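# Nest three well plates into one aligned stack

## Task

Put all three plates into a single stack in which every plate sits fully down over the top of the plate beneath it, not perched on its rim, and the A1 wells (at each plate's clipped corner) all line up one above another. Then open the grippers and move the arms away. A printed part may stay anywhere on the table, including under or around the stack, provided the bottom plate lies flat.

## Robot and tools

Robot: two 6-joint arms with parallel grippers, named left_arm and right_arm. The names do not describe image sides. Scene frame: the origin is on the table top midway between the arm bases, +z is up, +x runs out over the table, and left_arm stands on the +y side. Base mounting plates and the metal frame behind the arms are fixed obstacles. Do not knock anything off the table, do not let the arms strike or squeeze each other, and avoid drops, slams and hard pushes. Loose objects or a held part may get brief random tugs.

execute_actions(actions): actions is a list of up to 15 actions, run in order. Each action is a table of up to 15 rows, and each row is one control step of 1/30 s. A table shorter than 15 rows repeats its final row for the remaining steps. Every row has exactly 14 numbers in [-1, 1] covering both arms, even if one arm stays still: left waist, shoulder, elbow, wrist pitch, wrist yaw, wrist roll, left opening, then the same seven for the right arm. The six joint values are offsets measured from the joint angles at the start of that action (not from the previous row); for the first action of a call, the start is the last state reported. Scale: 1.0 equals 1.202 rad for waist, 1.258 shoulder, 1.238 elbow, 2.073 wrist pitch, 2.022 wrist yaw and wrist roll. Opening is absolute, not an offset: +1 fully open, -1 closed. Stated joint ranges (rad): waist -2.618 to 3.054, shoulder 0.000 to 3.142, elbow 0.000 to 3.142, wrist pitch -1.571 to 1.571, wrist yaw -1.571 to 1.571, wrist roll -2.094 to 2.094; true ends may differ by up to 0.036 rad. An action asking a joint to go more than 0.036 rad beyond its end is rejected for both arms; a malformed action, or a first action failing this test, rejects the whole call. An empty list only returns the current state and images.

Motion limits: each joint target is kept within a lead of its measured angle (waist 0.202, shoulder 0.258, elbow 0.238, wrist pitch 0.573, wrist yaw and roll 0.522 rad), and targets that would move the gripper over 70 mm from where it is are scaled back. So big moves need several actions, and an unfinished move must be commanded again. Sending zeros can let an arm sag; re-aim at the desired angles in the first call of a reply and raise the aim if a joint still falls short.

Gripping: grip_measured reads the finger opening on the same -1..+1 scale. To hold something, keep commanding an opening under grip_measured: about 0.03 lower holds firmly, less holds lightly. Readings may be off by about 1 mm. Each pad pushes at most roughly 50 to 62 N, less on thin parts. The fingers point along the gripper's +z and close along its y axis; end_effector_position is the point between the pads, about 1 cm short of the fingertips.

Result lines: the state line gives each gripper's end_effector_position (metres, scene frame) and end_effector_quat_wxyz; reach errors grow at long reach. Joint positions and Joint velocities list six joints per arm (rad, rad/s) plus the pad gap (m; 0.094 when fully open). Joint targets shows where joints are now being driven. Step readings list joint angles at some steps; HELD with an arm label means part of that arm's row was held back. "joint sent to its limit" means a joint was stopped at its end; its absence does not prove more room. "joint command not followed" means the clearance check altered or blocked targets on some steps. Joint torques are total drive outputs, noisy and offset. MOTOR HOT appears from 75 °C; at 90 °C that arm is halted for 10 s, and at 100 °C its motors and gripper let go and it falls (OVER-TEMPERATURE FAULT). Avoid long loaded holds.

Cameras: cam_high (504x504, fixed, at about (1.30, -0.19, 0.99) m looking down at the table), cam_left_wrist and cam_right_wrist (616x616 fisheye, on the hands). Calibration may be off by a few degrees and millimetres.

zoom_image(camera, region): camera is cam_high, cam_left_wrist or cam_right_wrist; region is [x0, y0, x1, y1] in pixels of that camera's latest image, origin top-left, at most 504 by 504 pixels. It returns a closer look and moves nothing.

check_part(design, use_face) and print_part(design, use_face): design is one string holding JSON in format print3d-design/1: a list of features, each op add or cut, a profile (rect with cx, cy, w, h, optional rot_deg; circle with cx, cy, d; slot with x0, y0, x1, y1, w; or polygon with 3 to 64 points), z0 and z1 in mm, optional taper. use_face (z-, z+, x-, x+, y-, y+; default z-) picks the face resting on the table. check_part only judges; print_part makes a loose orange part that appears on the bare table between the arm bases, within a space 158 mm in x, 148 mm in y, 99 mm tall. Printing is refused if a hand holds something, anything is moving, or any object or arm link is at or near that spot. Printable rules: material from z = 0, overhangs no steeper than 45 degrees, bridges up to 10 mm, walls at least 2.5 mm, floors at least 1 mm, holes at least 2 mm, stable on its foot. Allowed: 3 parts, 8 jobs, 64 checks. A design that crashes the software ends everything, so keep designs simple.

finished_scene(scene): scene is optional and can only be 1. It ends the scene for good and reports success, so call it only after the stack is complete, both grippers are open and both arms are clear.

Each tool is called after ">>>" by a JSON object that holds its "fn" and its "kwargs".

## Session

>>> {"fn": "execute_actions", "kwargs": {"actions": []}}

Scene clock: 0.00 s.
left_arm: end_effector_position=(+0.4578, +0.7439, +0.3910) grip_measured=+1.000 end_effector_quat_wxyz=(+0.402, -0.215, +0.887, +0.071) | right_arm: end_effector_position=(+0.4204, -0.4044, +0.3453) grip_measured=+1.000 end_effector_quat_wxyz=(+0.122, +0.725, +0.476, +0.482)
Joint positions: left_arm=[ 0.363  1.193  1.751 -0.719 -0.118  0.259  0.094] | right_arm=[ 0.584  0.977  0.852 -0.232  0.346  1.76   0.094]
Joint velocities: left_arm=[-0.012  0.012  0.002  0.007  0.051 -0.051  0.   ] | right_arm=[-0.007  0.017 -0.007 -0.022 -0.007 -0.051  0.   ]
Joint torques (N m, as the arm reports them, + toward a larger angle): no reading
Motor temperatures (°C, as the motors report them): left_arm=[24 23 24 24 23 24] | right_arm=[25 24 25 22 23 24]
Joint targets: left_arm=[0.359 1.180 1.763 -0.703 -0.109 0.258] | right_arm=[0.589 0.973 0.855 -0.246 0.344 1.755]

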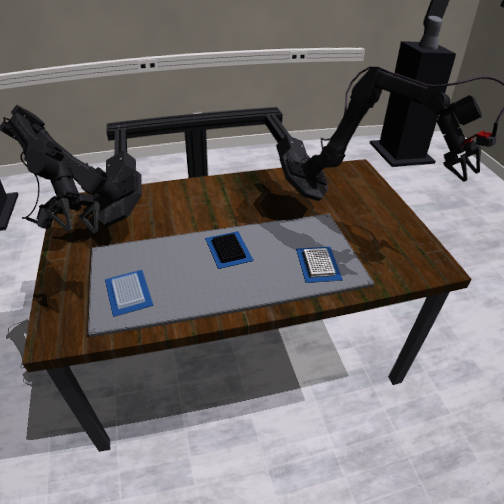

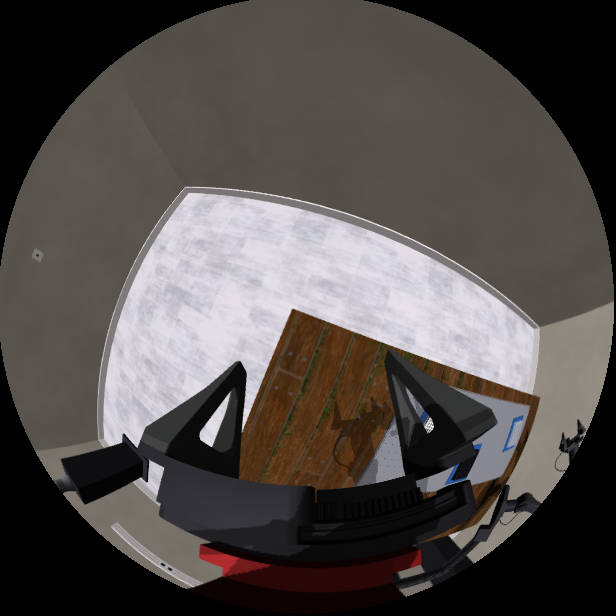

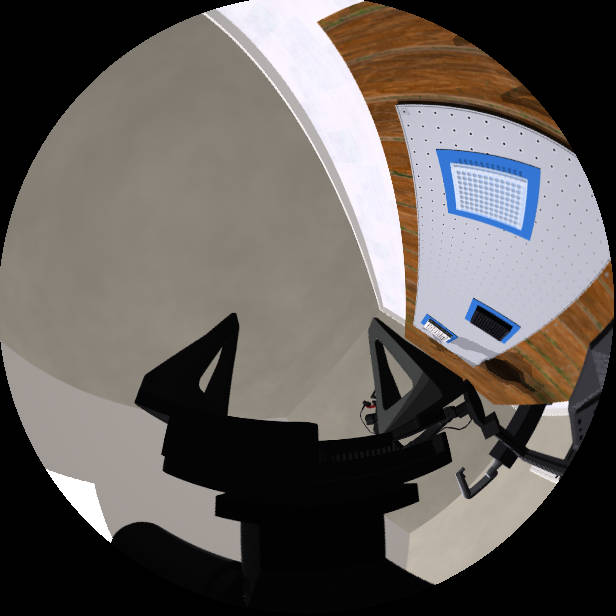

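>>> {"fn": "zoom_image", "kwargs": {"camera": "cam_high", "region": [80, 200, 380, 340]}}

Region (80, 200, 380, 340) of cam_high's 504x504 image, scaled by 1.680, with more detail than that image has; it fills the top 235 rows of this view, and the rest is white.

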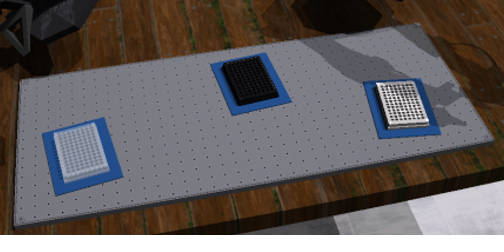

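>>> {"fn": "execute_actions", "kwargs": {"actions": [[[-0.2,0,0,0,0,0,1,-0.2,0,0,0,0,0,1]],[[0,0,0,0,0,0,1,0,0,0,0,0,0,1]]]}}

>>> {"fn": "execute_actions", "kwargs": {"actions": [[[-0.2,0,0,0,0,0,1,-0.2,0,0,0,0,0,1]],[[0,0,0,0,0,0,1,0,0,0,0,0,0,1]]]}}

Scene clock: 26.73 s.
left_arm: end_effector_position=(+0.4932, +0.6784, +0.4166) grip_measured=+1.000 end_effector_quat_wxyz=(+0.447, -0.152, +0.881, -0.011) | right_arm: end_effector_position=(+0.4227, -0.4767, +0.2971) grip_measured=+1.000 end_effector_quat_wxyz=(+0.163, +0.795, +0.425, +0.402)
Joint positions: left_arm=[ 0.131  1.195  1.751 -0.72  -0.125  0.257  0.094] | right_arm=[ 0.338  0.977  0.852 -0.23   0.35   1.76   0.094]
Joint velocities: left_arm=[ 0.012 -0.012 -0.002 -0.037 -0.007  0.022  0.   ] | right_arm=[ 0.002 -0.007 -0.002  0.022 -0.022 -0.022  0.   ]
Joint torques (N m, as the arm reports them, + toward a larger angle): left_arm=[-1.39 -7.32  4.9   1.62  0.28 -0.02] | right_arm=[ 1.79 -4.01  6.42  1.21 -0.25  0.  ]
Motor temperatures (°C, as the motors report them): left_arm=[24 27 27 27 23 24] | right_arm=[25 24 27 24 23 24]
Joint targets: left_arm=[0.131 1.195 1.751 -0.720 -0.122 0.257] | right_arm=[0.338 0.977 0.852 -0.230 0.350 1.760]
Step readings (joint positions; steps 1 to 15: 1st action; 16 to 30: 2nd action):
0: left_arm=[0.363 1.193 1.751 -0.719 -0.118 0.259] | right_arm=[0.584 0.977 0.852 -0.232 0.346 1.760]
1: left_arm=[0.335 1.193 1.751 -0.719 -0.138 0.257] | right_arm=[0.559 0.977 0.852 -0.232 0.332 1.760]
2: left_arm=[0.273 1.193 1.751 -0.719 -0.147 0.256] | right_arm=[0.499 0.977 0.852 -0.230 0.326 1.760]
4: left_arm=[0.164 1.195 1.751 -0.719 -0.129 0.257] | right_arm=[0.380 0.977 0.852 -0.230 0.339 1.760]
8: left_arm=[0.131 1.195 1.751 -0.720 -0.121 0.257] | right_arm=[0.338 0.977 0.852 -0.230 0.350 1.760]
15: left_arm=[0.131 1.195 1.751 -0.720 -0.121 0.257] | right_arm=[0.338 0.977 0.852 -0.230 0.350 1.760]
16: left_arm=[0.131 1.195 1.751 -0.720 -0.122 0.257] | right_arm=[0.338 0.977 0.852 -0.230 0.350 1.760]
17: left_arm=[0.131 1.195 1.751 -0.720 -0.122 0.257] | right_arm=[0.338 0.977 0.852 -0.230 0.350 1.760]
19: left_arm=[0.131 1.195 1.751 -0.720 -0.123 0.257] | right_arm=[0.338 0.977 0.852 -0.230 0.350 1.760]
23: left_arm=[0.131 1.195 1.751 -0.720 -0.124 0.257] | right_arm=[0.338 0.977 0.852 -0.230 0.350 1.760]
30: Joint positions above
camera_calibration (this result's frames):
cam_left_wrist: T_world_to_cam=[[0.197955, -0.97912, 0.0462321, 0.556541], [-0.911057, -0.201186, -0.359859, 0.778955], [0.361647, 0.0291158, -0.93186, 0.299228], [0, 0, 0, 1]] pos_world=[0.491288, 0.692923, 0.533423]
cam_right_wrist: T_world_to_cam=[[-0.580507, 0.523095, -0.624006, 0.680343], [-0.287621, 0.585218, 0.758152, 0.192779], [0.761764, 0.61959, -0.18927, 0.151563], [0, 0, 0, 1]] pos_world=[0.334936, -0.562609, 0.307068]

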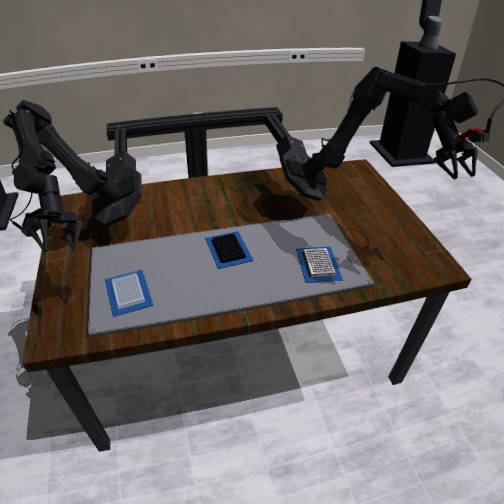

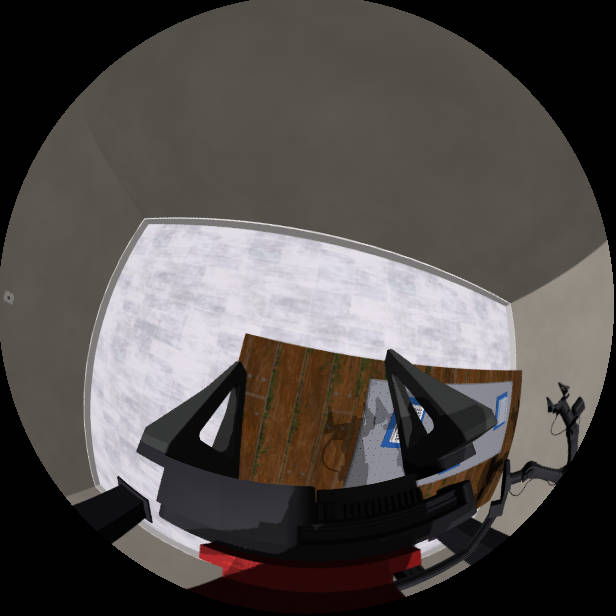

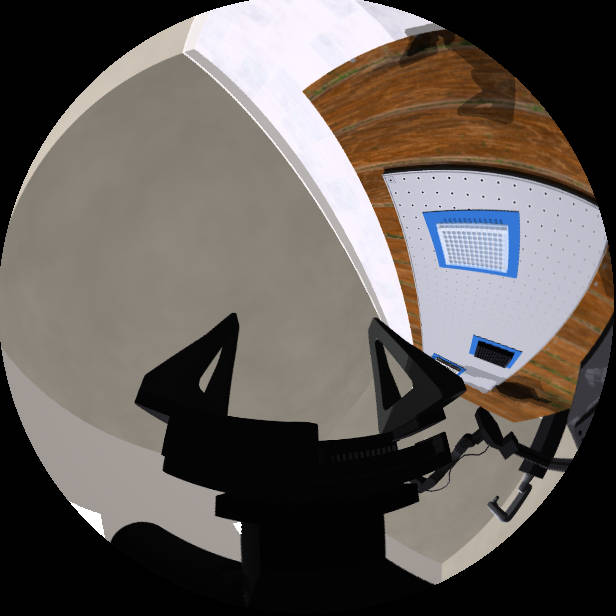

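Scene clock: 27.73 s.
left_arm: end_effector_position=(+0.5127, +0.6109, +0.4503) grip_measured=+1.000 end_effector_quat_wxyz=(+0.486, -0.088, +0.865, -0.092) | right_arm: end_effector_position=(+0.4047, -0.5503, +0.2552) grip_measured=+1.000 end_effector_quat_wxyz=(+0.202, +0.851, +0.367, +0.316)
Joint positions: left_arm=[-0.101  1.197  1.751 -0.721 -0.135  0.255  0.094] | right_arm=[ 0.092  0.977  0.852 -0.228  0.352  1.76   0.094]
Joint velocities: left_arm=[-0.012 -0.012 -0.002  0.066  0.007  0.007  0.   ] | right_arm=[ 0.002 -0.002 -0.012  0.037 -0.051 -0.007  0.   ]
Joint torques (N m, as the arm reports them, + toward a larger angle): left_arm=[-1.69 -5.8   4.51  1.62  0.36 -0.03] | right_arm=[ 1.52 -5.32  6.5   1.15 -0.19 -0.01]
Motor temperatures (°C, as the motors report them): left_arm=[24 27 27 27 23 24] | right_arm=[25 24 27 24 23 24]
Joint targets: left_arm=[-0.101 1.197 1.751 -0.721 -0.130 0.255] | right_arm=[0.092 0.977 0.852 -0.228 0.352 1.760]
Step readings (joint positions; steps 1 to 15: 1st action; 16 to 30: 2nd action):
0: left_arm=[0.131 1.195 1.751 -0.720 -0.125 0.257] | right_arm=[0.338 0.977 0.852 -0.230 0.350 1.760]
1: left_arm=[0.102 1.195 1.751 -0.720 -0.144 0.255] | right_arm=[0.313 0.977 0.852 -0.229 0.336 1.760]
2: left_arm=[0.041 1.195 1.751 -0.720 -0.154 0.254] | right_arm=[0.253 0.977 0.852 -0.228 0.330 1.760]
4: left_arm=[-0.068 1.196 1.751 -0.720 -0.136 0.255] | right_arm=[0.134 0.977 0.852 -0.228 0.342 1.760]
8: left_arm=[-0.101 1.197 1.751 -0.721 -0.128 0.255] | right_arm=[0.092 0.977 0.852 -0.228 0.352 1.760]
15: left_arm=[-0.101 1.197 1.751 -0.721 -0.130 0.255] | right_arm=[0.092 0.977 0.852 -0.228 0.352 1.760]
16: left_arm=[-0.101 1.197 1.751 -0.721 -0.130 0.255] | right_arm=[0.092 0.977 0.852 -0.228 0.352 1.760]
17: left_arm=[-0.101 1.197 1.751 -0.721 -0.131 0.255] | right_arm=[0.092 0.977 0.852 -0.228 0.352 1.760]
19: left_arm=[-0.101 1.197 1.751 -0.721 -0.132 0.255] | right_arm=[0.092 0.977 0.852 -0.228 0.352 1.760]
23: left_arm=[-0.101 1.197 1.751 -0.721 -0.134 0.255] | right_arm=[0.092 0.977 0.852 -0.228 0.352 1.760]
30: Joint positions above
camera_calibration (this result's frames):
cam_left_wrist: T_world_to_cam=[[0.0123154, -0.991379, 0.130445, 0.54978], [-0.89078, -0.0701431, -0.448988, 0.744891], [0.454267, -0.110668, -0.883965, 0.341871], [0, 0, 0, 1]] pos_world=[0.501463, 0.635123, 0.564933]
cam_right_wrist: T_world_to_cam=[[-0.547734, 0.593714, -0.589483, 0.698951], [-0.0634227, 0.673082, 0.736844, 0.225482], [0.834245, 0.440981, -0.331015, 0.11154], [0, 0, 0, 1]] pos_world=[0.304088, -0.615932, 0.282796]

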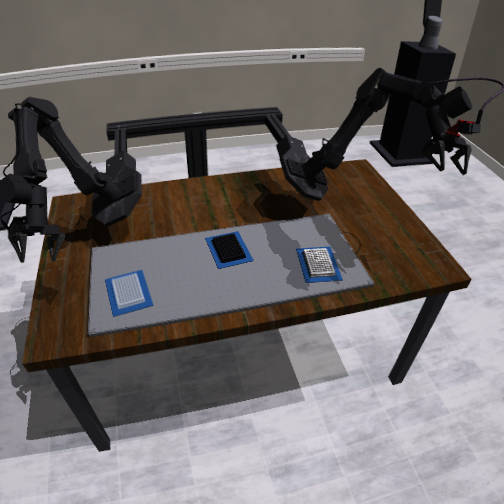

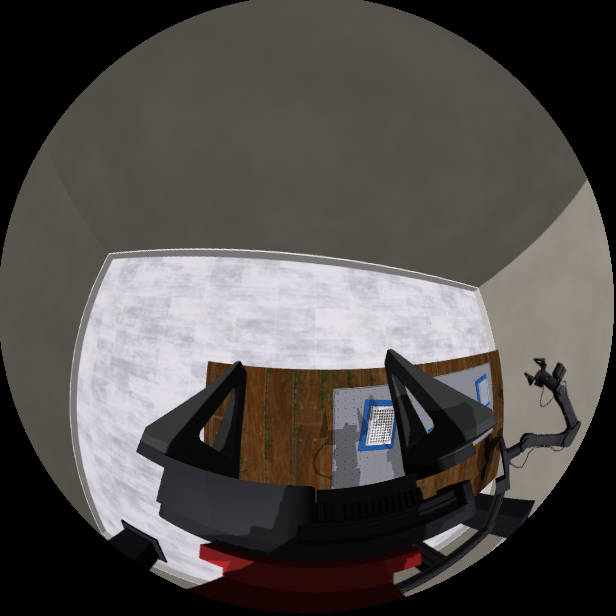

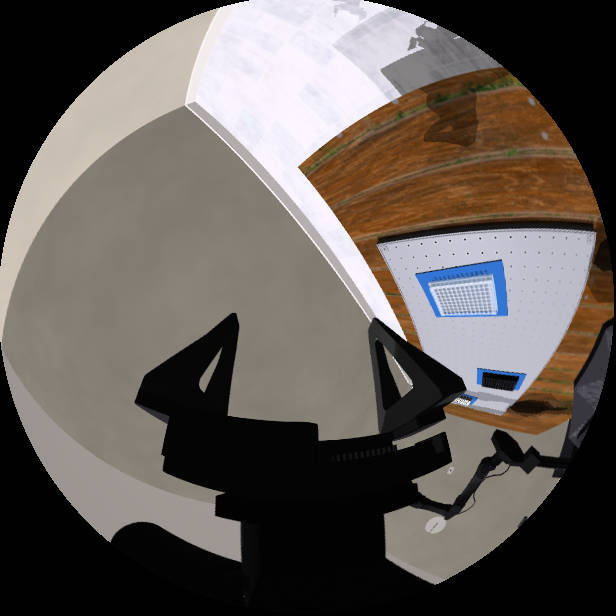

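>>> {"fn": "execute_actions", "kwargs": {"actions": [[[-0.225,0.241,-0.364,-0.226,-0.228,-0.126,1,0.231,0.416,0.362,-0.464,0.121,-0.87,1]]]}}

Scene clock: 74.50 s.
left_arm: end_effector_position=(+0.4153, +0.4364, +0.2104) grip_measured=+1.000 end_effector_quat_wxyz=(+0.060, +0.081, +0.993, -0.062) | right_arm: end_effector_position=(+0.3580, -0.4456, +0.1995) grip_measured=+1.000 end_effector_quat_wxyz=(+0.001, +0.106, +0.994, +0.020)
Joint positions: left_arm=[-0.334  1.494  1.337 -1.028 -0.487  0.064  0.094] | right_arm=[ 0.37   1.515  1.289 -1.121  0.573  0.329  0.094]
Joint velocities: left_arm=[-0.452  0.642 -1.057 -1.326 -0.52  -0.344  0.   ] | right_arm=[ 0.012 -0.066 -0.002 -0.403  0.066 -2.205  0.   ]
Joint torques (N m, as the arm reports them, + toward a larger angle): left_arm=[-5.02 -9.55  5.85  0.89 -0.17 -0.11] | right_arm=[ 3.9  -8.33  6.04 -0.01  0.06 -0.07]
Motor temperatures (°C, as the motors report them): left_arm=[24 25 27 28 23 24] | right_arm=[25 25 28 26 23 24]
Joint targets: left_arm=[-0.372 1.500 1.300 -1.190 -0.595 -0.000] | right_arm=[0.370 1.500 1.300 -1.190 0.597 0.000]
Step readings (joint positions):
0: left_arm=[-0.101 1.197 1.751 -0.721 -0.135 0.255] | right_arm=[0.092 0.977 0.852 -0.228 0.352 1.760]
1: left_arm=[-0.110 1.201 1.745 -0.725 -0.157 0.244] | right_arm=[0.119 1.007 0.892 -0.309 0.399 1.688]
2: left_arm=[-0.125 1.206 1.735 -0.735 -0.186 0.230] | right_arm=[0.174 1.077 0.974 -0.428 0.450 1.590]
4: left_arm=[-0.158 1.231 1.703 -0.768 -0.236 0.204] | right_arm=[0.293 1.252 1.148 -0.621 0.501 1.395]
8: left_arm=[-0.224 1.324 1.608 -0.842 -0.326 0.157] | right_arm=[0.371 1.493 1.289 -0.881 0.537 0.999]
15: Joint positions above
camera_calibration (this result's frames):
cam_left_wrist: T_world_to_cam=[[-0.288913, -0.953974, 0.080396, 0.528642], [-0.867426, 0.296383, 0.399661, 0.189936], [-0.405094, 0.0457294, -0.913131, 0.449551], [0, 0, 0, 1]] pos_world=[0.499598, 0.427459, 0.292088]
cam_right_wrist: T_world_to_cam=[[-0.13754, -0.990268, -0.021279, -0.387608], [-0.755605, 0.0910083, 0.648674, 0.199159], [-0.640424, 0.105297, -0.760769, 0.549952], [0, 0, 0, 1]] pos_world=[0.449377, -0.459869, 0.280949]

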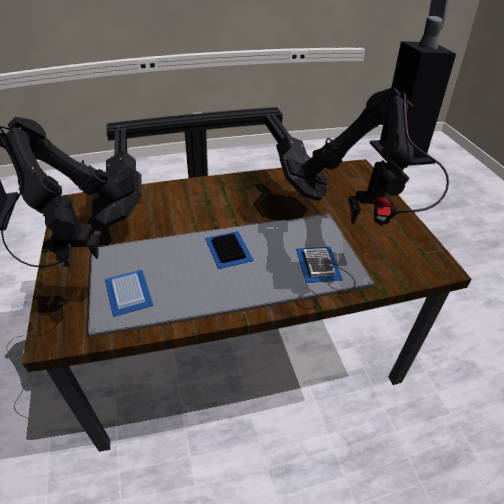

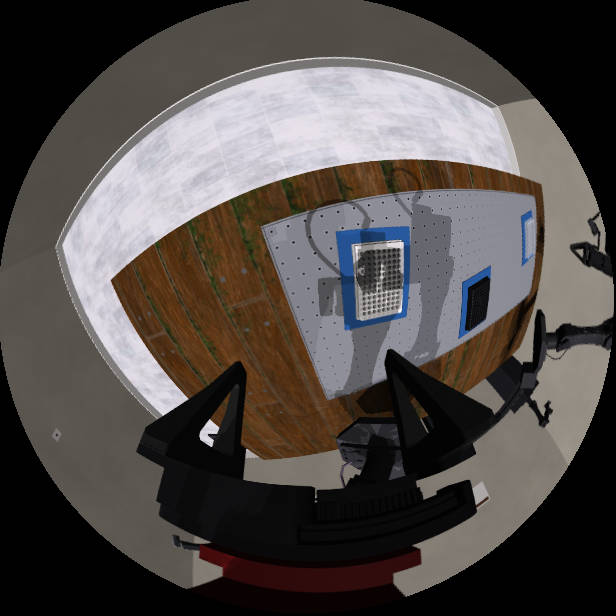

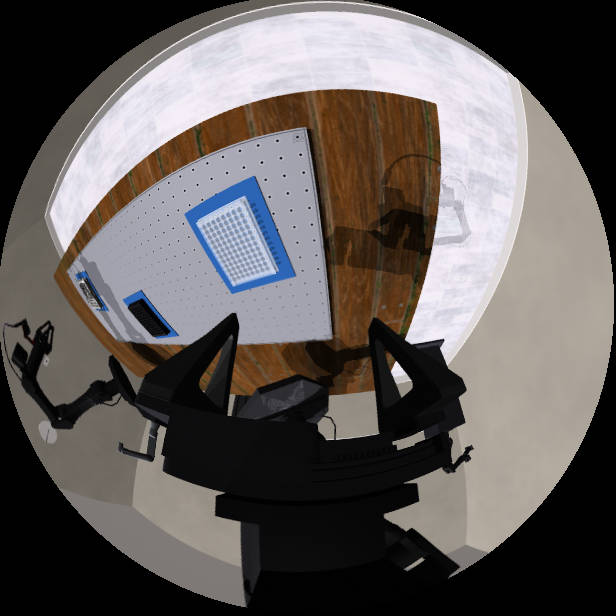

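>>> {"fn": "execute_actions", "kwargs": {"actions": [[[-0.304,0.243,0.132,-0.126,-0.065,0,1,0.275,0.227,0.170,-0.082,0.023,0,1]]]}}

>>> {"fn": "execute_actions", "kwargs": {"actions": []}}

Scene clock: 91.80 s.
left_arm: end_effector_position=(+0.3864, +0.3220, +0.2200) grip_measured=+1.000 end_effector_quat_wxyz=(-0.012, +0.335, +0.942, -0.013) | right_arm: end_effector_position=(+0.3712, -0.3306, +0.2244) grip_measured=+1.000 end_effector_quat_wxyz=(-0.008, -0.112, +0.994, +0.015)
Joint positions: left_arm=[-0.691  1.823  1.48  -1.272 -0.611  0.056  0.094] | right_arm=[ 0.701  1.813  1.474 -1.265  0.609  0.31   0.094]
Joint velocities: left_arm=[ 0.09   0.007 -0.007 -0.095 -0.022  0.022  0.   ] | right_arm=[-0.085 -0.027 -0.007 -0.081 -0.007  0.154  0.   ]
Joint torques (N m, as the arm reports them, + toward a larger angle): left_arm=[-7.03 -8.62  5.11  0.41  0.01  0.04] | right_arm=[ 6.15 -9.06  6.87 -0.06  0.06 -0.01]
Motor temperatures (°C, as the motors report them): left_arm=[24 26 27 26 23 24] | right_arm=[25 27 28 25 23 24]
Joint targets: left_arm=[-0.699 1.800 1.501 -1.289 -0.619 0.064] | right_arm=[0.701 1.800 1.499 -1.292 0.619 0.330]
Step readings (joint positions):
0: left_arm=[-0.357 1.521 1.274 -1.179 -0.588 0.006] | right_arm=[0.370 1.513 1.289 -1.171 0.589 0.007]
1: left_arm=[-0.373 1.549 1.305 -1.217 -0.598 0.010] | right_arm=[0.386 1.540 1.317 -1.207 0.597 0.048]
2: left_arm=[-0.408 1.604 1.367 -1.260 -0.613 0.016] | right_arm=[0.421 1.593 1.373 -1.245 0.610 0.096]
4: left_arm=[-0.506 1.715 1.455 -1.251 -0.625 0.027] | right_arm=[0.520 1.706 1.455 -1.241 0.620 0.170]
8: left_arm=[-0.692 1.825 1.480 -1.243 -0.611 0.047] | right_arm=[0.701 1.820 1.474 -1.241 0.610 0.258]
15: Joint positions above
camera_calibration (this result's frames):
cam_left_wrist: T_world_to_cam=[[-0.724693, -0.688804, 0.0191949, 0.506833], [-0.573632, 0.618487, 0.537048, -0.0524808], [-0.381792, 0.378184, -0.843333, 0.320434], [0, 0, 0, 1]] pos_world=[0.459533, 0.260384, 0.288689]
cam_right_wrist: T_world_to_cam=[[0.294005, -0.955716, -0.0129351, -0.422007], [-0.718574, -0.229936, 0.656338, 0.0609081], [-0.630248, -0.183672, -0.754356, 0.464452], [0, 0, 0, 1]] pos_world=[0.460559, -0.304007, 0.304927]

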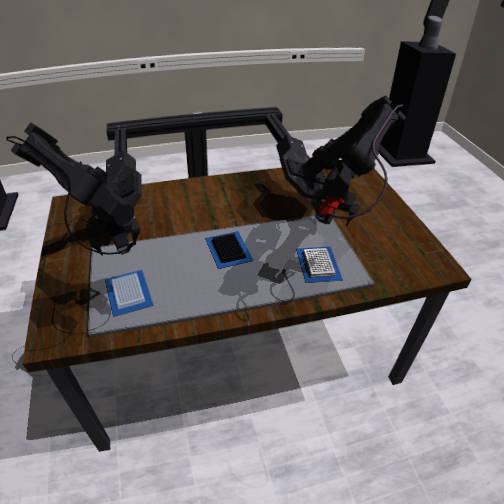

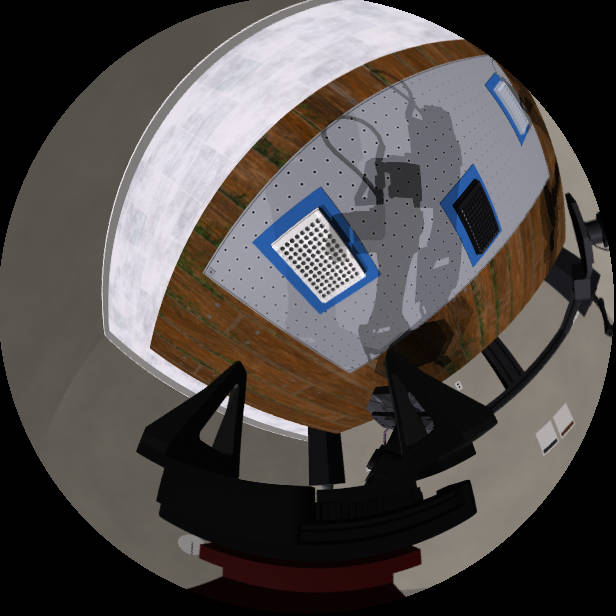

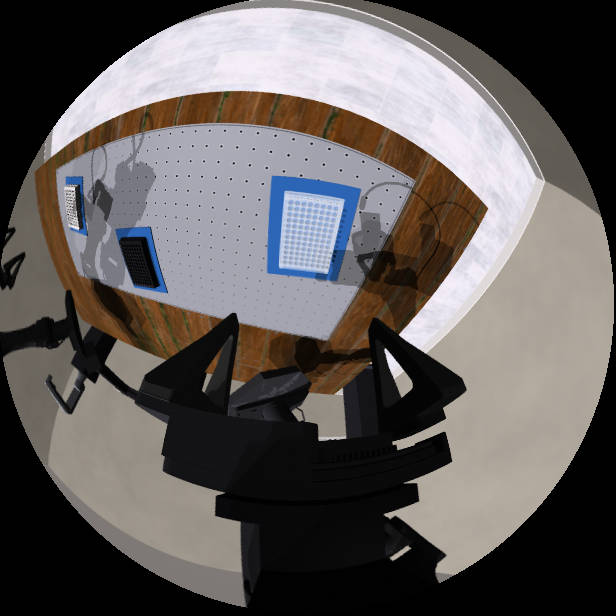

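Scene clock: 91.80 s.
left_arm: end_effector_position=(+0.3864, +0.3220, +0.2200) grip_measured=+1.000 end_effector_quat_wxyz=(-0.012, +0.335, +0.942, -0.013) | right_arm: end_effector_position=(+0.3712, -0.3306, +0.2244) grip_measured=+1.000 end_effector_quat_wxyz=(-0.008, -0.112, +0.994, +0.015)
Joint positions: left_arm=[-0.691  1.823  1.48  -1.272 -0.611  0.056  0.094] | right_arm=[ 0.701  1.813  1.474 -1.265  0.609  0.31   0.094]
Joint velocities: left_arm=[ 0.09   0.007 -0.007 -0.095 -0.022  0.022  0.   ] | right_arm=[-0.085 -0.027 -0.007 -0.081 -0.007  0.154  0.   ]
Joint torques (N m, as the arm reports them, + toward a larger angle): left_arm=[-7.03 -8.62  5.11  0.41  0.01  0.04] | right_arm=[ 6.15 -9.06  6.87 -0.06  0.06 -0.01]
Motor temperatures (°C, as the motors report them): left_arm=[24 26 27 26 23 24] | right_arm=[25 27 28 25 23 24]
Joint targets: left_arm=[-0.699 1.800 1.501 -1.289 -0.619 0.064] | right_arm=[0.701 1.800 1.499 -1.292 0.619 0.330]
camera_calibration (this result's frames):
cam_left_wrist: T_world_to_cam=[[-0.724693, -0.688804, 0.0191949, 0.506833], [-0.573632, 0.618487, 0.537048, -0.0524808], [-0.381792, 0.378184, -0.843333, 0.320434], [0, 0, 0, 1]] pos_world=[0.459533, 0.260384, 0.288689]
cam_right_wrist: T_world_to_cam=[[0.294005, -0.955716, -0.0129351, -0.422007], [-0.718574, -0.229936, 0.656338, 0.0609081], [-0.630248, -0.183672, -0.754356, 0.464452], [0, 0, 0, 1]] pos_world=[0.460559, -0.304007, 0.304927]

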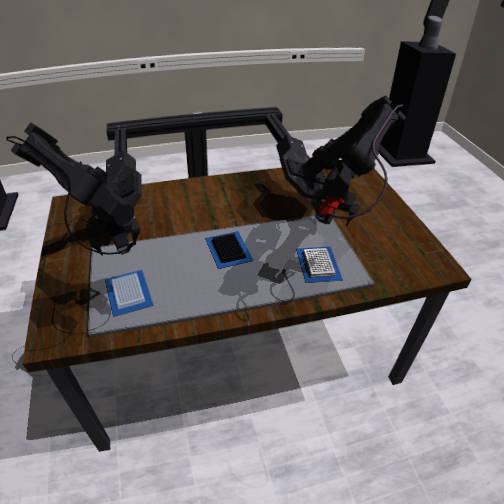

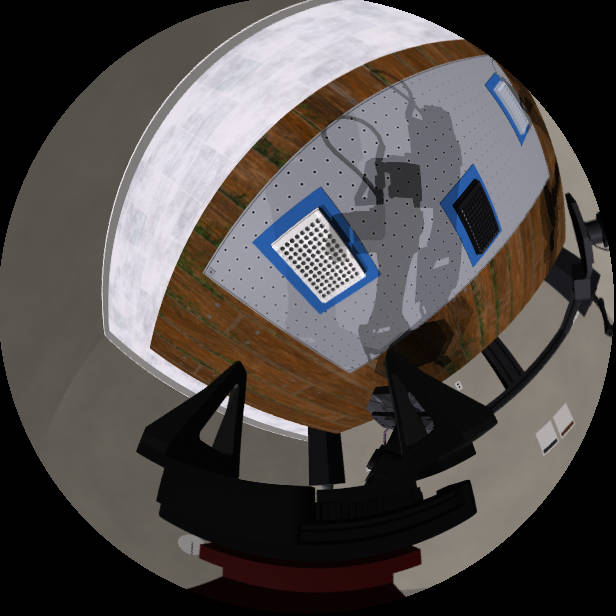

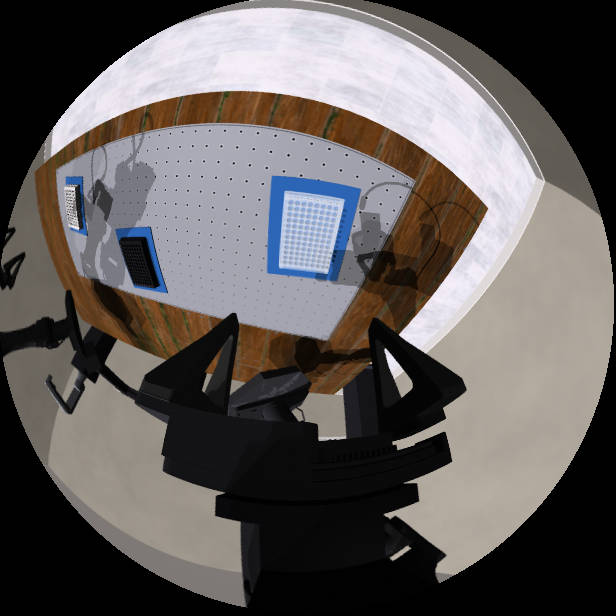

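Lucky positioning. Look at corners.

>>> {"fn": "zoom_image", "kwargs": {"camera": "cam_left_wrist", "region": [240, 150, 540, 330]}}

>>> {"fn": "zoom_image", "kwargs": {"camera": "cam_right_wrist", "region": [90, 160, 390, 310]}}

Region (240, 150, 540, 330) of cam_left_wrist's 616x616 image, scaled by 1.680, with more detail than that image has; it fills the top 302 rows of this view, and the rest is white.

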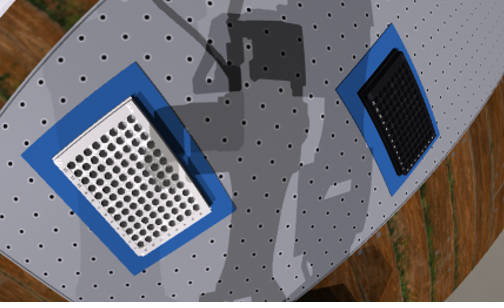

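Region (90, 160, 390, 310) of cam_right_wrist's 616x616 image, scaled by 1.680, with more detail than that image has.

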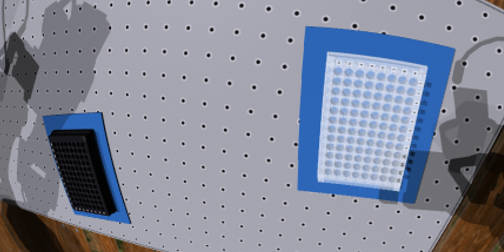

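>>> {"fn": "execute_actions", "kwargs": {"actions": [[[0.151,-0.006,-0.229,0.21,-0.002,-0.267,1,-0.159,0.002,-0.224,0.206,0.003,-0.064,1]]]}}

Scene clock: 129.73 s.
left_arm: end_effector_position=(+0.3695, +0.3395, +0.1198) grip_measured=+1.000 end_effector_quat_wxyz=(-0.036, -0.020, +0.999, +0.005) | right_arm: end_effector_position=(+0.3611, -0.3493, +0.1271) grip_measured=+1.000 end_effector_quat_wxyz=(-0.025, -0.058, +0.998, +0.005)
Joint positions: left_arm=[-0.49   1.837  1.181 -0.875 -0.612 -0.456  0.094] | right_arm=[ 0.494  1.827  1.2   -0.877  0.611  0.192  0.094]
Joint velocities: left_arm=[ 0.022  0.017  0.027  0.066 -0.051 -0.212  0.   ] | right_arm=[ 0.002 -0.012 -0.007  0.154 -0.037 -0.081  0.   ]
Joint torques (N m, as the arm reports them, + toward a larger angle): left_arm=[-7.53 -9.13  4.22  0.54 -0.01 -0.09] | right_arm=[ 6.74 -9.62  4.64  0.15  0.   -0.08]
Motor temperatures (°C, as the motors report them): left_arm=[26 27 27 25 23 24] | right_arm=[27 28 29 24 23 24]
Joint targets: left_arm=[-0.510 1.816 1.196 -0.836 -0.615 -0.484] | right_arm=[0.510 1.816 1.197 -0.838 0.615 0.180]
Step readings (joint positions):
0: left_arm=[-0.689 1.823 1.480 -1.279 -0.613 0.057] | right_arm=[0.699 1.813 1.474 -1.273 0.610 0.323]
1: left_arm=[-0.675 1.816 1.447 -1.229 -0.611 -0.003] | right_arm=[0.686 1.808 1.449 -1.227 0.609 0.307]
2: left_arm=[-0.646 1.802 1.387 -1.143 -0.609 -0.085] | right_arm=[0.659 1.797 1.400 -1.151 0.608 0.287]
4: left_arm=[-0.555 1.805 1.273 -1.025 -0.609 -0.225] | right_arm=[0.572 1.799 1.299 -1.035 0.608 0.252]
8: left_arm=[-0.471 1.840 1.182 -0.950 -0.613 -0.377] | right_arm=[0.478 1.829 1.202 -0.949 0.611 0.215]
15: Joint positions above
camera_calibration (this result's frames):
cam_left_wrist: T_world_to_cam=[[-0.0877727, -0.995998, -0.0168475, 0.381788], [-0.805792, 0.0610469, 0.589043, 0.249656], [-0.585658, 0.0652775, -0.807926, 0.400134], [0, 0, 0, 1]] pos_world=[0.469023, 0.338899, 0.182652]
cam_right_wrist: T_world_to_cam=[[0.188661, -0.982039, 0.00274396, -0.411267], [-0.716106, -0.135659, 0.684681, 0.141631], [-0.672011, -0.131137, -0.728837, 0.411535], [0, 0, 0, 1]] pos_world=[0.455569, -0.330699, 0.204098]

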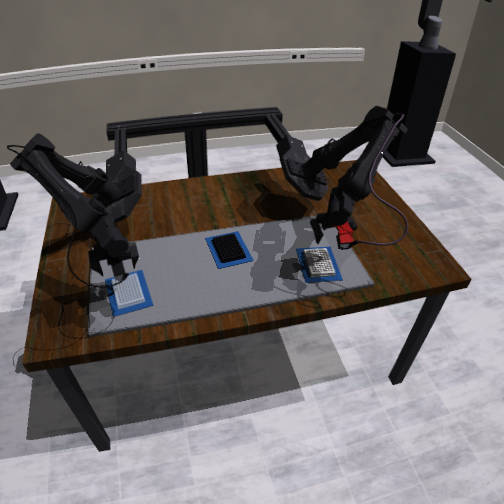

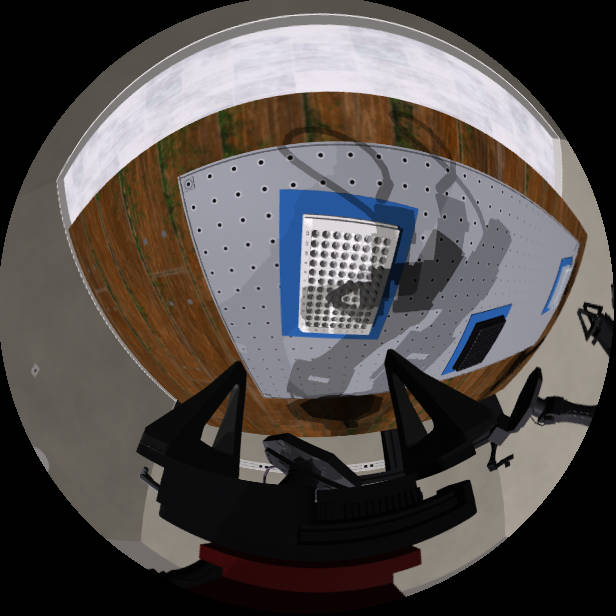

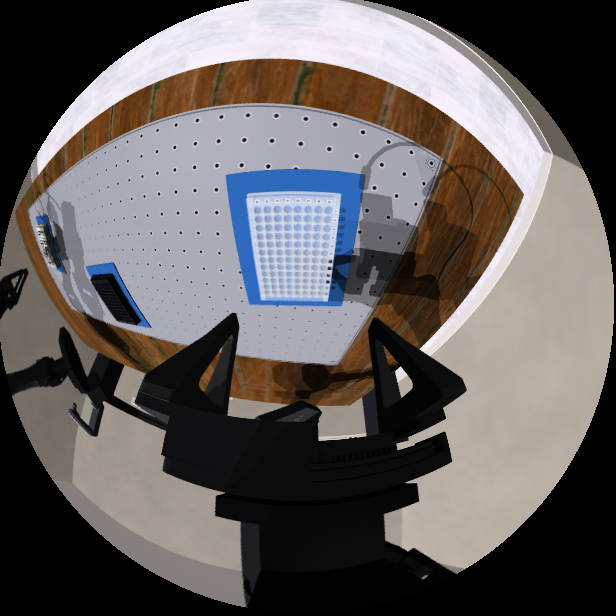

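>>> {"fn": "execute_actions", "kwargs": {"actions": [[[0.025,0.124,-0.011,0.146,0.002,0.102,1,-0.07,0.099,-0.063,0.164,-0.005,-0.10,1]]]}}

>>> {"fn": "check_part", "kwargs": {"design": {"format": "print3d-design/1","features":[{"op":"add","profile":{"rect":{"cx":0,"cy":0,"w":20,"h":20}},"z0":0,"z1":5}]}}}

>>> {"fn": "execute_actions", "kwargs": {"actions": []}}

Scene clock: 158.83 s.
left_arm: end_effector_position=(+0.3817, +0.3074, +0.0610) grip_measured=+1.000 end_effector_quat_wxyz=(-0.020, +0.038, +0.999, -0.004) | right_arm: end_effector_position=(+0.3736, -0.3405, +0.0617) grip_measured=+1.000 end_effector_quat_wxyz=(-0.008, -0.082, +0.997, +0.004)
Joint positions: left_arm=[-0.449  2.016  1.161 -0.605 -0.607 -0.264  0.094] | right_arm=[ 0.397  1.961  1.132 -0.569  0.609  0.004  0.094]
Joint velocities: left_arm=[-0.007  0.012 -0.007 -0.037  0.007 -0.037  0.   ] | right_arm=[ 0.002 -0.017  0.002  0.183  0.051 -0.11   0.   ]
Joint torques (N m, as the arm reports them, + toward a larger angle): left_arm=[ -7.38 -10.15   3.12   0.59   0.02   0.04] | right_arm=[  7.12 -10.19   3.38   0.18  -0.13  -0.02]
Motor temperatures (°C, as the motors report them): left_arm=[26 28 27 25 23 24] | right_arm=[27 29 28 24 23 24]
Joint targets: left_arm=[-0.460 1.993 1.168 -0.572 -0.608 -0.250] | right_arm=[0.410 1.952 1.122 -0.537 0.601 -0.010]
Step readings (joint positions):
0: left_arm=[-0.490 1.837 1.181 -0.859 -0.612 -0.477] | right_arm=[0.494 1.827 1.200 -0.859 0.611 0.187]
1: left_arm=[-0.487 1.851 1.181 -0.839 -0.614 -0.446] | right_arm=[0.487 1.836 1.193 -0.829 0.611 0.159]
2: left_arm=[-0.480 1.878 1.181 -0.786 -0.614 -0.409] | right_arm=[0.472 1.855 1.186 -0.771 0.610 0.126]
4: left_arm=[-0.463 1.953 1.180 -0.702 -0.614 -0.353] | right_arm=[0.432 1.912 1.171 -0.677 0.610 0.080]
8: left_arm=[-0.449 2.017 1.162 -0.643 -0.607 -0.295] | right_arm=[0.397 1.961 1.135 -0.613 0.610 0.030]
15: Joint positions above
camera_calibration (this result's frames):
cam_left_wrist: T_world_to_cam=[[-0.202107, -0.979363, -0.000335816, 0.387514], [-0.811134, 0.167198, 0.560451, 0.267201], [-0.548829, 0.113544, -0.828187, 0.334256], [0, 0, 0, 1]] pos_world=[0.478505, 0.296889, 0.127203]
cam_right_wrist: T_world_to_cam=[[0.236123, -0.971678, 0.00932695, -0.419451], [-0.731165, -0.171338, 0.660334, 0.191543], [-0.640034, -0.162739, -0.750914, 0.351998], [0, 0, 0, 1]] pos_world=[0.464382, -0.317469, 0.14175]

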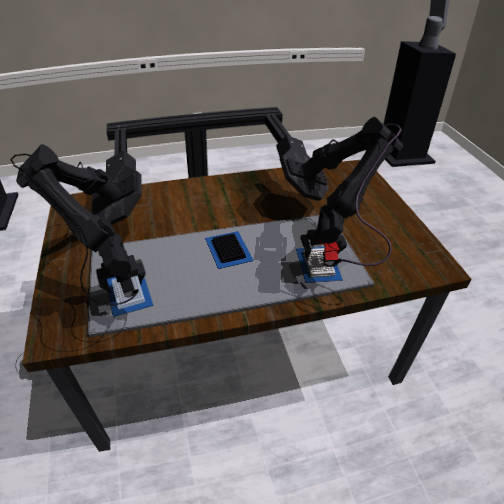

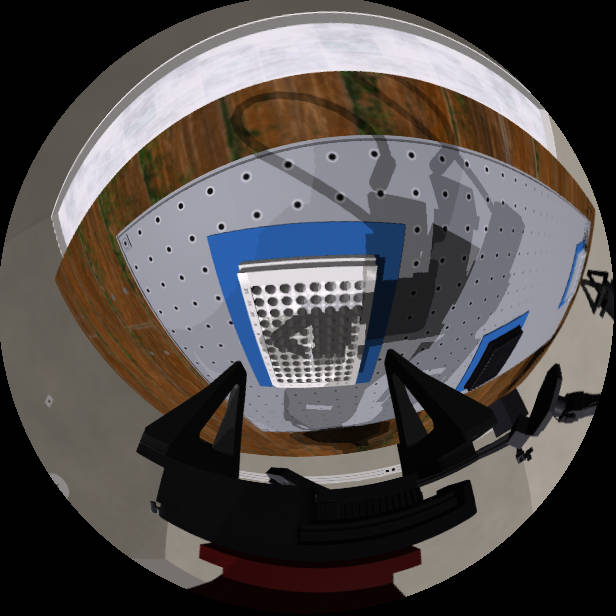

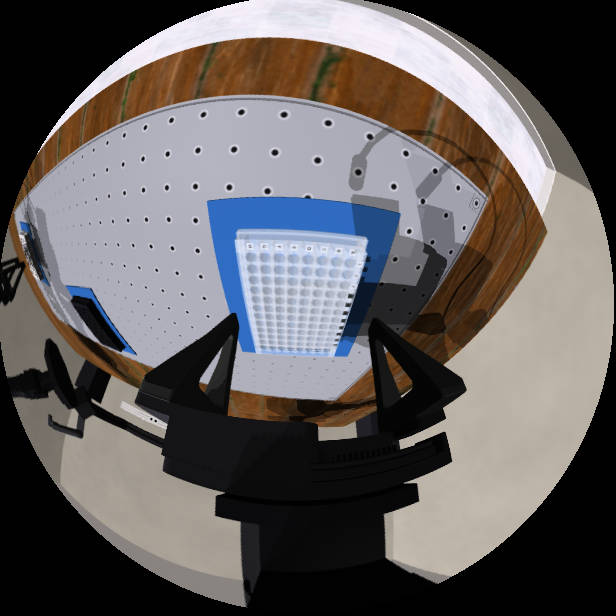

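The printer can make this part: 0.21 h, 1.6 g of filament, 25 layers; 20.0 x 20.0 x 5.0 mm as designed. Left: parts 3, jobs 8, checks 63.

Scene clock: 158.83 s.
left_arm: end_effector_position=(+0.3817, +0.3074, +0.0610) grip_measured=+1.000 end_effector_quat_wxyz=(-0.020, +0.038, +0.999, -0.004) | right_arm: end_effector_position=(+0.3736, -0.3405, +0.0617) grip_measured=+1.000 end_effector_quat_wxyz=(-0.008, -0.082, +0.997, +0.004)
Joint positions: left_arm=[-0.449  2.016  1.161 -0.605 -0.607 -0.264  0.094] | right_arm=[ 0.397  1.961  1.132 -0.569  0.609  0.004  0.094]
Joint velocities: left_arm=[-0.007  0.012 -0.007 -0.037  0.007 -0.037  0.   ] | right_arm=[ 0.002 -0.017  0.002  0.183  0.051 -0.11   0.   ]
Joint torques (N m, as the arm reports them, + toward a larger angle): left_arm=[ -7.38 -10.15   3.12   0.59   0.02   0.04] | right_arm=[  7.12 -10.19   3.38   0.18  -0.13  -0.02]
Motor temperatures (°C, as the motors report them): left_arm=[26 28 27 25 23 24] | right_arm=[27 29 28 24 23 24]
Joint targets: left_arm=[-0.460 1.993 1.168 -0.572 -0.608 -0.250] | right_arm=[0.410 1.952 1.122 -0.537 0.601 -0.010]
camera_calibration (this result's frames):
cam_left_wrist: T_world_to_cam=[[-0.202107, -0.979363, -0.000335816, 0.387514], [-0.811134, 0.167198, 0.560451, 0.267201], [-0.548829, 0.113544, -0.828187, 0.334256], [0, 0, 0, 1]] pos_world=[0.478505, 0.296889, 0.127203]
cam_right_wrist: T_world_to_cam=[[0.236123, -0.971678, 0.00932695, -0.419451], [-0.731165, -0.171338, 0.660334, 0.191543], [-0.640034, -0.162739, -0.750914, 0.351998], [0, 0, 0, 1]] pos_world=[0.464382, -0.317469, 0.14175]

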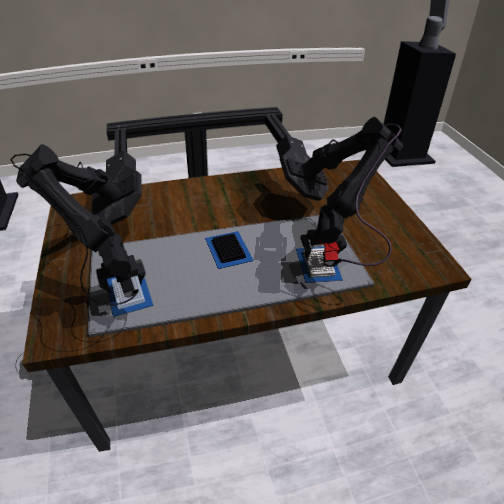

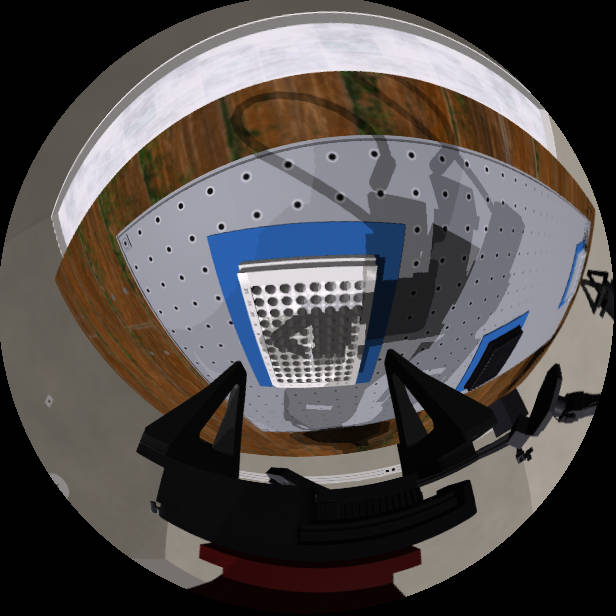

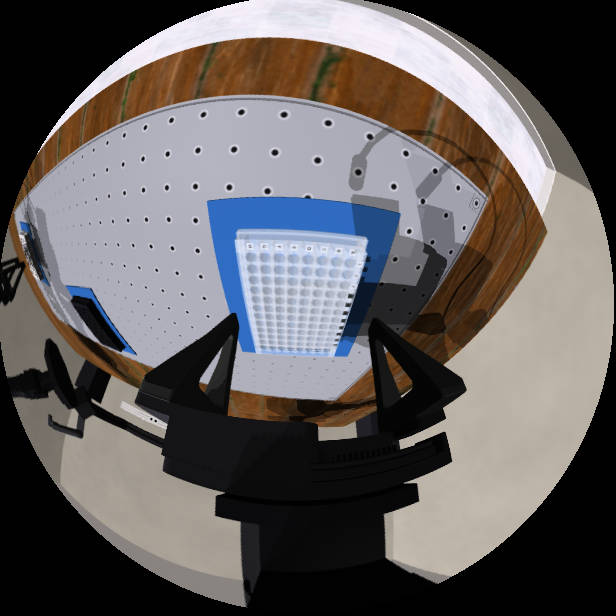

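>>> {"fn": "execute_actions", "kwargs": {"actions": [[[0.019,0.016,-0.005,0.063,0,0.024,1,-0.01,0.034,-0.015,0.053,-0.004,-0.017,1]]]}}

Scene clock: 169.33 s.
left_arm: end_effector_position=(+0.3987, +0.3097, +0.0491) grip_measured=+1.000 end_effector_quat_wxyz=(+0.005, +0.020, +1.000, -0.009) | right_arm: end_effector_position=(+0.3846, -0.3356, +0.0505) grip_measured=+1.000 end_effector_quat_wxyz=(+0.010, -0.076, +0.997, +0.004)
Joint positions: left_arm=[-0.415  2.033  1.161 -0.501 -0.606 -0.224  0.094] | right_arm=[ 0.387  1.995  1.132 -0.482  0.609 -0.023  0.094]
Joint velocities: left_arm=[-0.012 -0.012 -0.007  0.037 -0.007  0.007  0.   ] | right_arm=[-0.012 -0.012 -0.017 -0.022 -0.11  -0.095  0.   ]
Joint torques (N m, as the arm reports them, + toward a larger angle): left_arm=[-7.57 -8.02  2.22  0.71  0.01  0.02] | right_arm=[ 5.95 -8.78  2.77  0.35 -0.1  -0.04]
Motor temperatures (°C, as the motors report them): left_arm=[26 29 27 25 23 24] | right_arm=[27 30 28 24 23 24]
Joint targets: left_arm=[-0.426 2.036 1.155 -0.474 -0.607 -0.216] | right_arm=[0.385 2.004 1.114 -0.459 0.601 -0.031]
Step readings (joint positions):
0: left_arm=[-0.449 2.016 1.161 -0.596 -0.607 -0.256] | right_arm=[0.397 1.961 1.132 -0.558 0.609 -0.003]
1: left_arm=[-0.447 2.017 1.161 -0.587 -0.606 -0.251] | right_arm=[0.396 1.964 1.132 -0.551 0.609 -0.007]
2: left_arm=[-0.442 2.020 1.161 -0.570 -0.606 -0.245] | right_arm=[0.395 1.970 1.132 -0.535 0.609 -0.010]
4: left_arm=[-0.428 2.028 1.161 -0.540 -0.606 -0.237] | right_arm=[0.391 1.984 1.132 -0.512 0.609 -0.015]
8: left_arm=[-0.415 2.033 1.161 -0.515 -0.606 -0.229] | right_arm=[0.387 1.995 1.132 -0.495 0.609 -0.021]
15: Joint positions above
camera_calibration (this result's frames):
cam_left_wrist: T_world_to_cam=[[-0.165927, -0.986138, 0.000697438, 0.380743], [-0.843635, 0.142316, 0.517713, 0.310054], [-0.510636, 0.0853143, -0.855554, 0.328275], [0, 0, 0, 1]] pos_world=[0.492377, 0.303333, 0.120073]
cam_right_wrist: T_world_to_cam=[[0.224381, -0.974394, 0.0144594, -0.413856], [-0.757162, -0.164978, 0.632051, 0.221359], [-0.613481, -0.152769, -0.774792, 0.345805], [0, 0, 0, 1]] pos_world=[0.472611, -0.313911, 0.134001]

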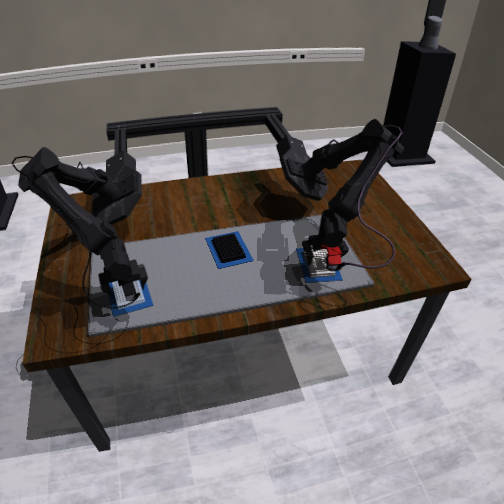

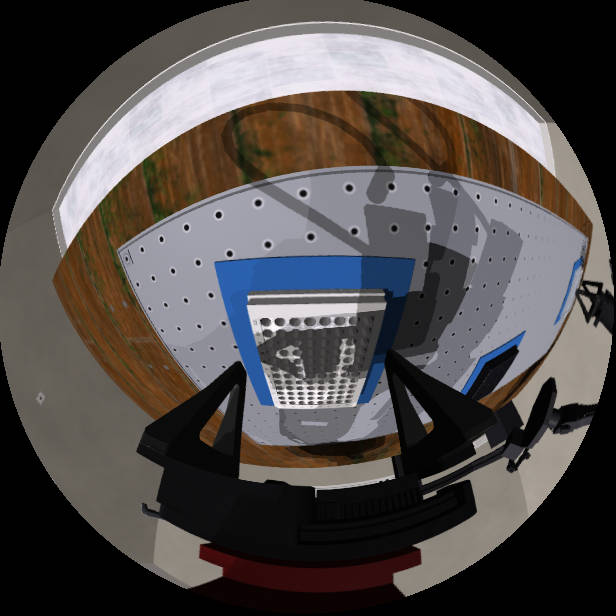

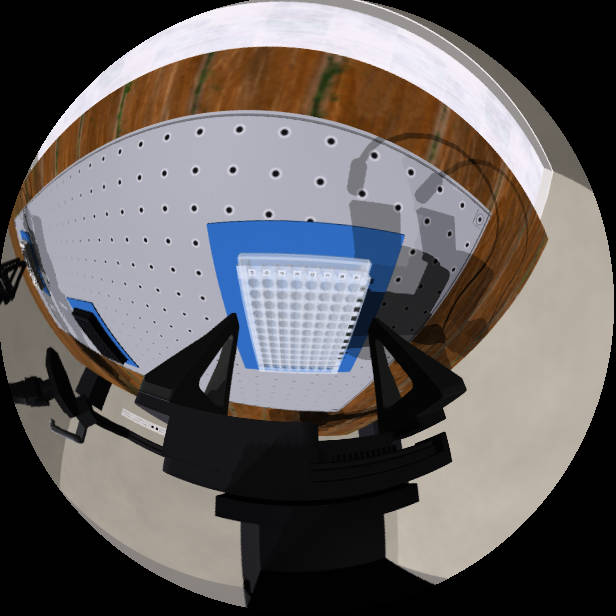

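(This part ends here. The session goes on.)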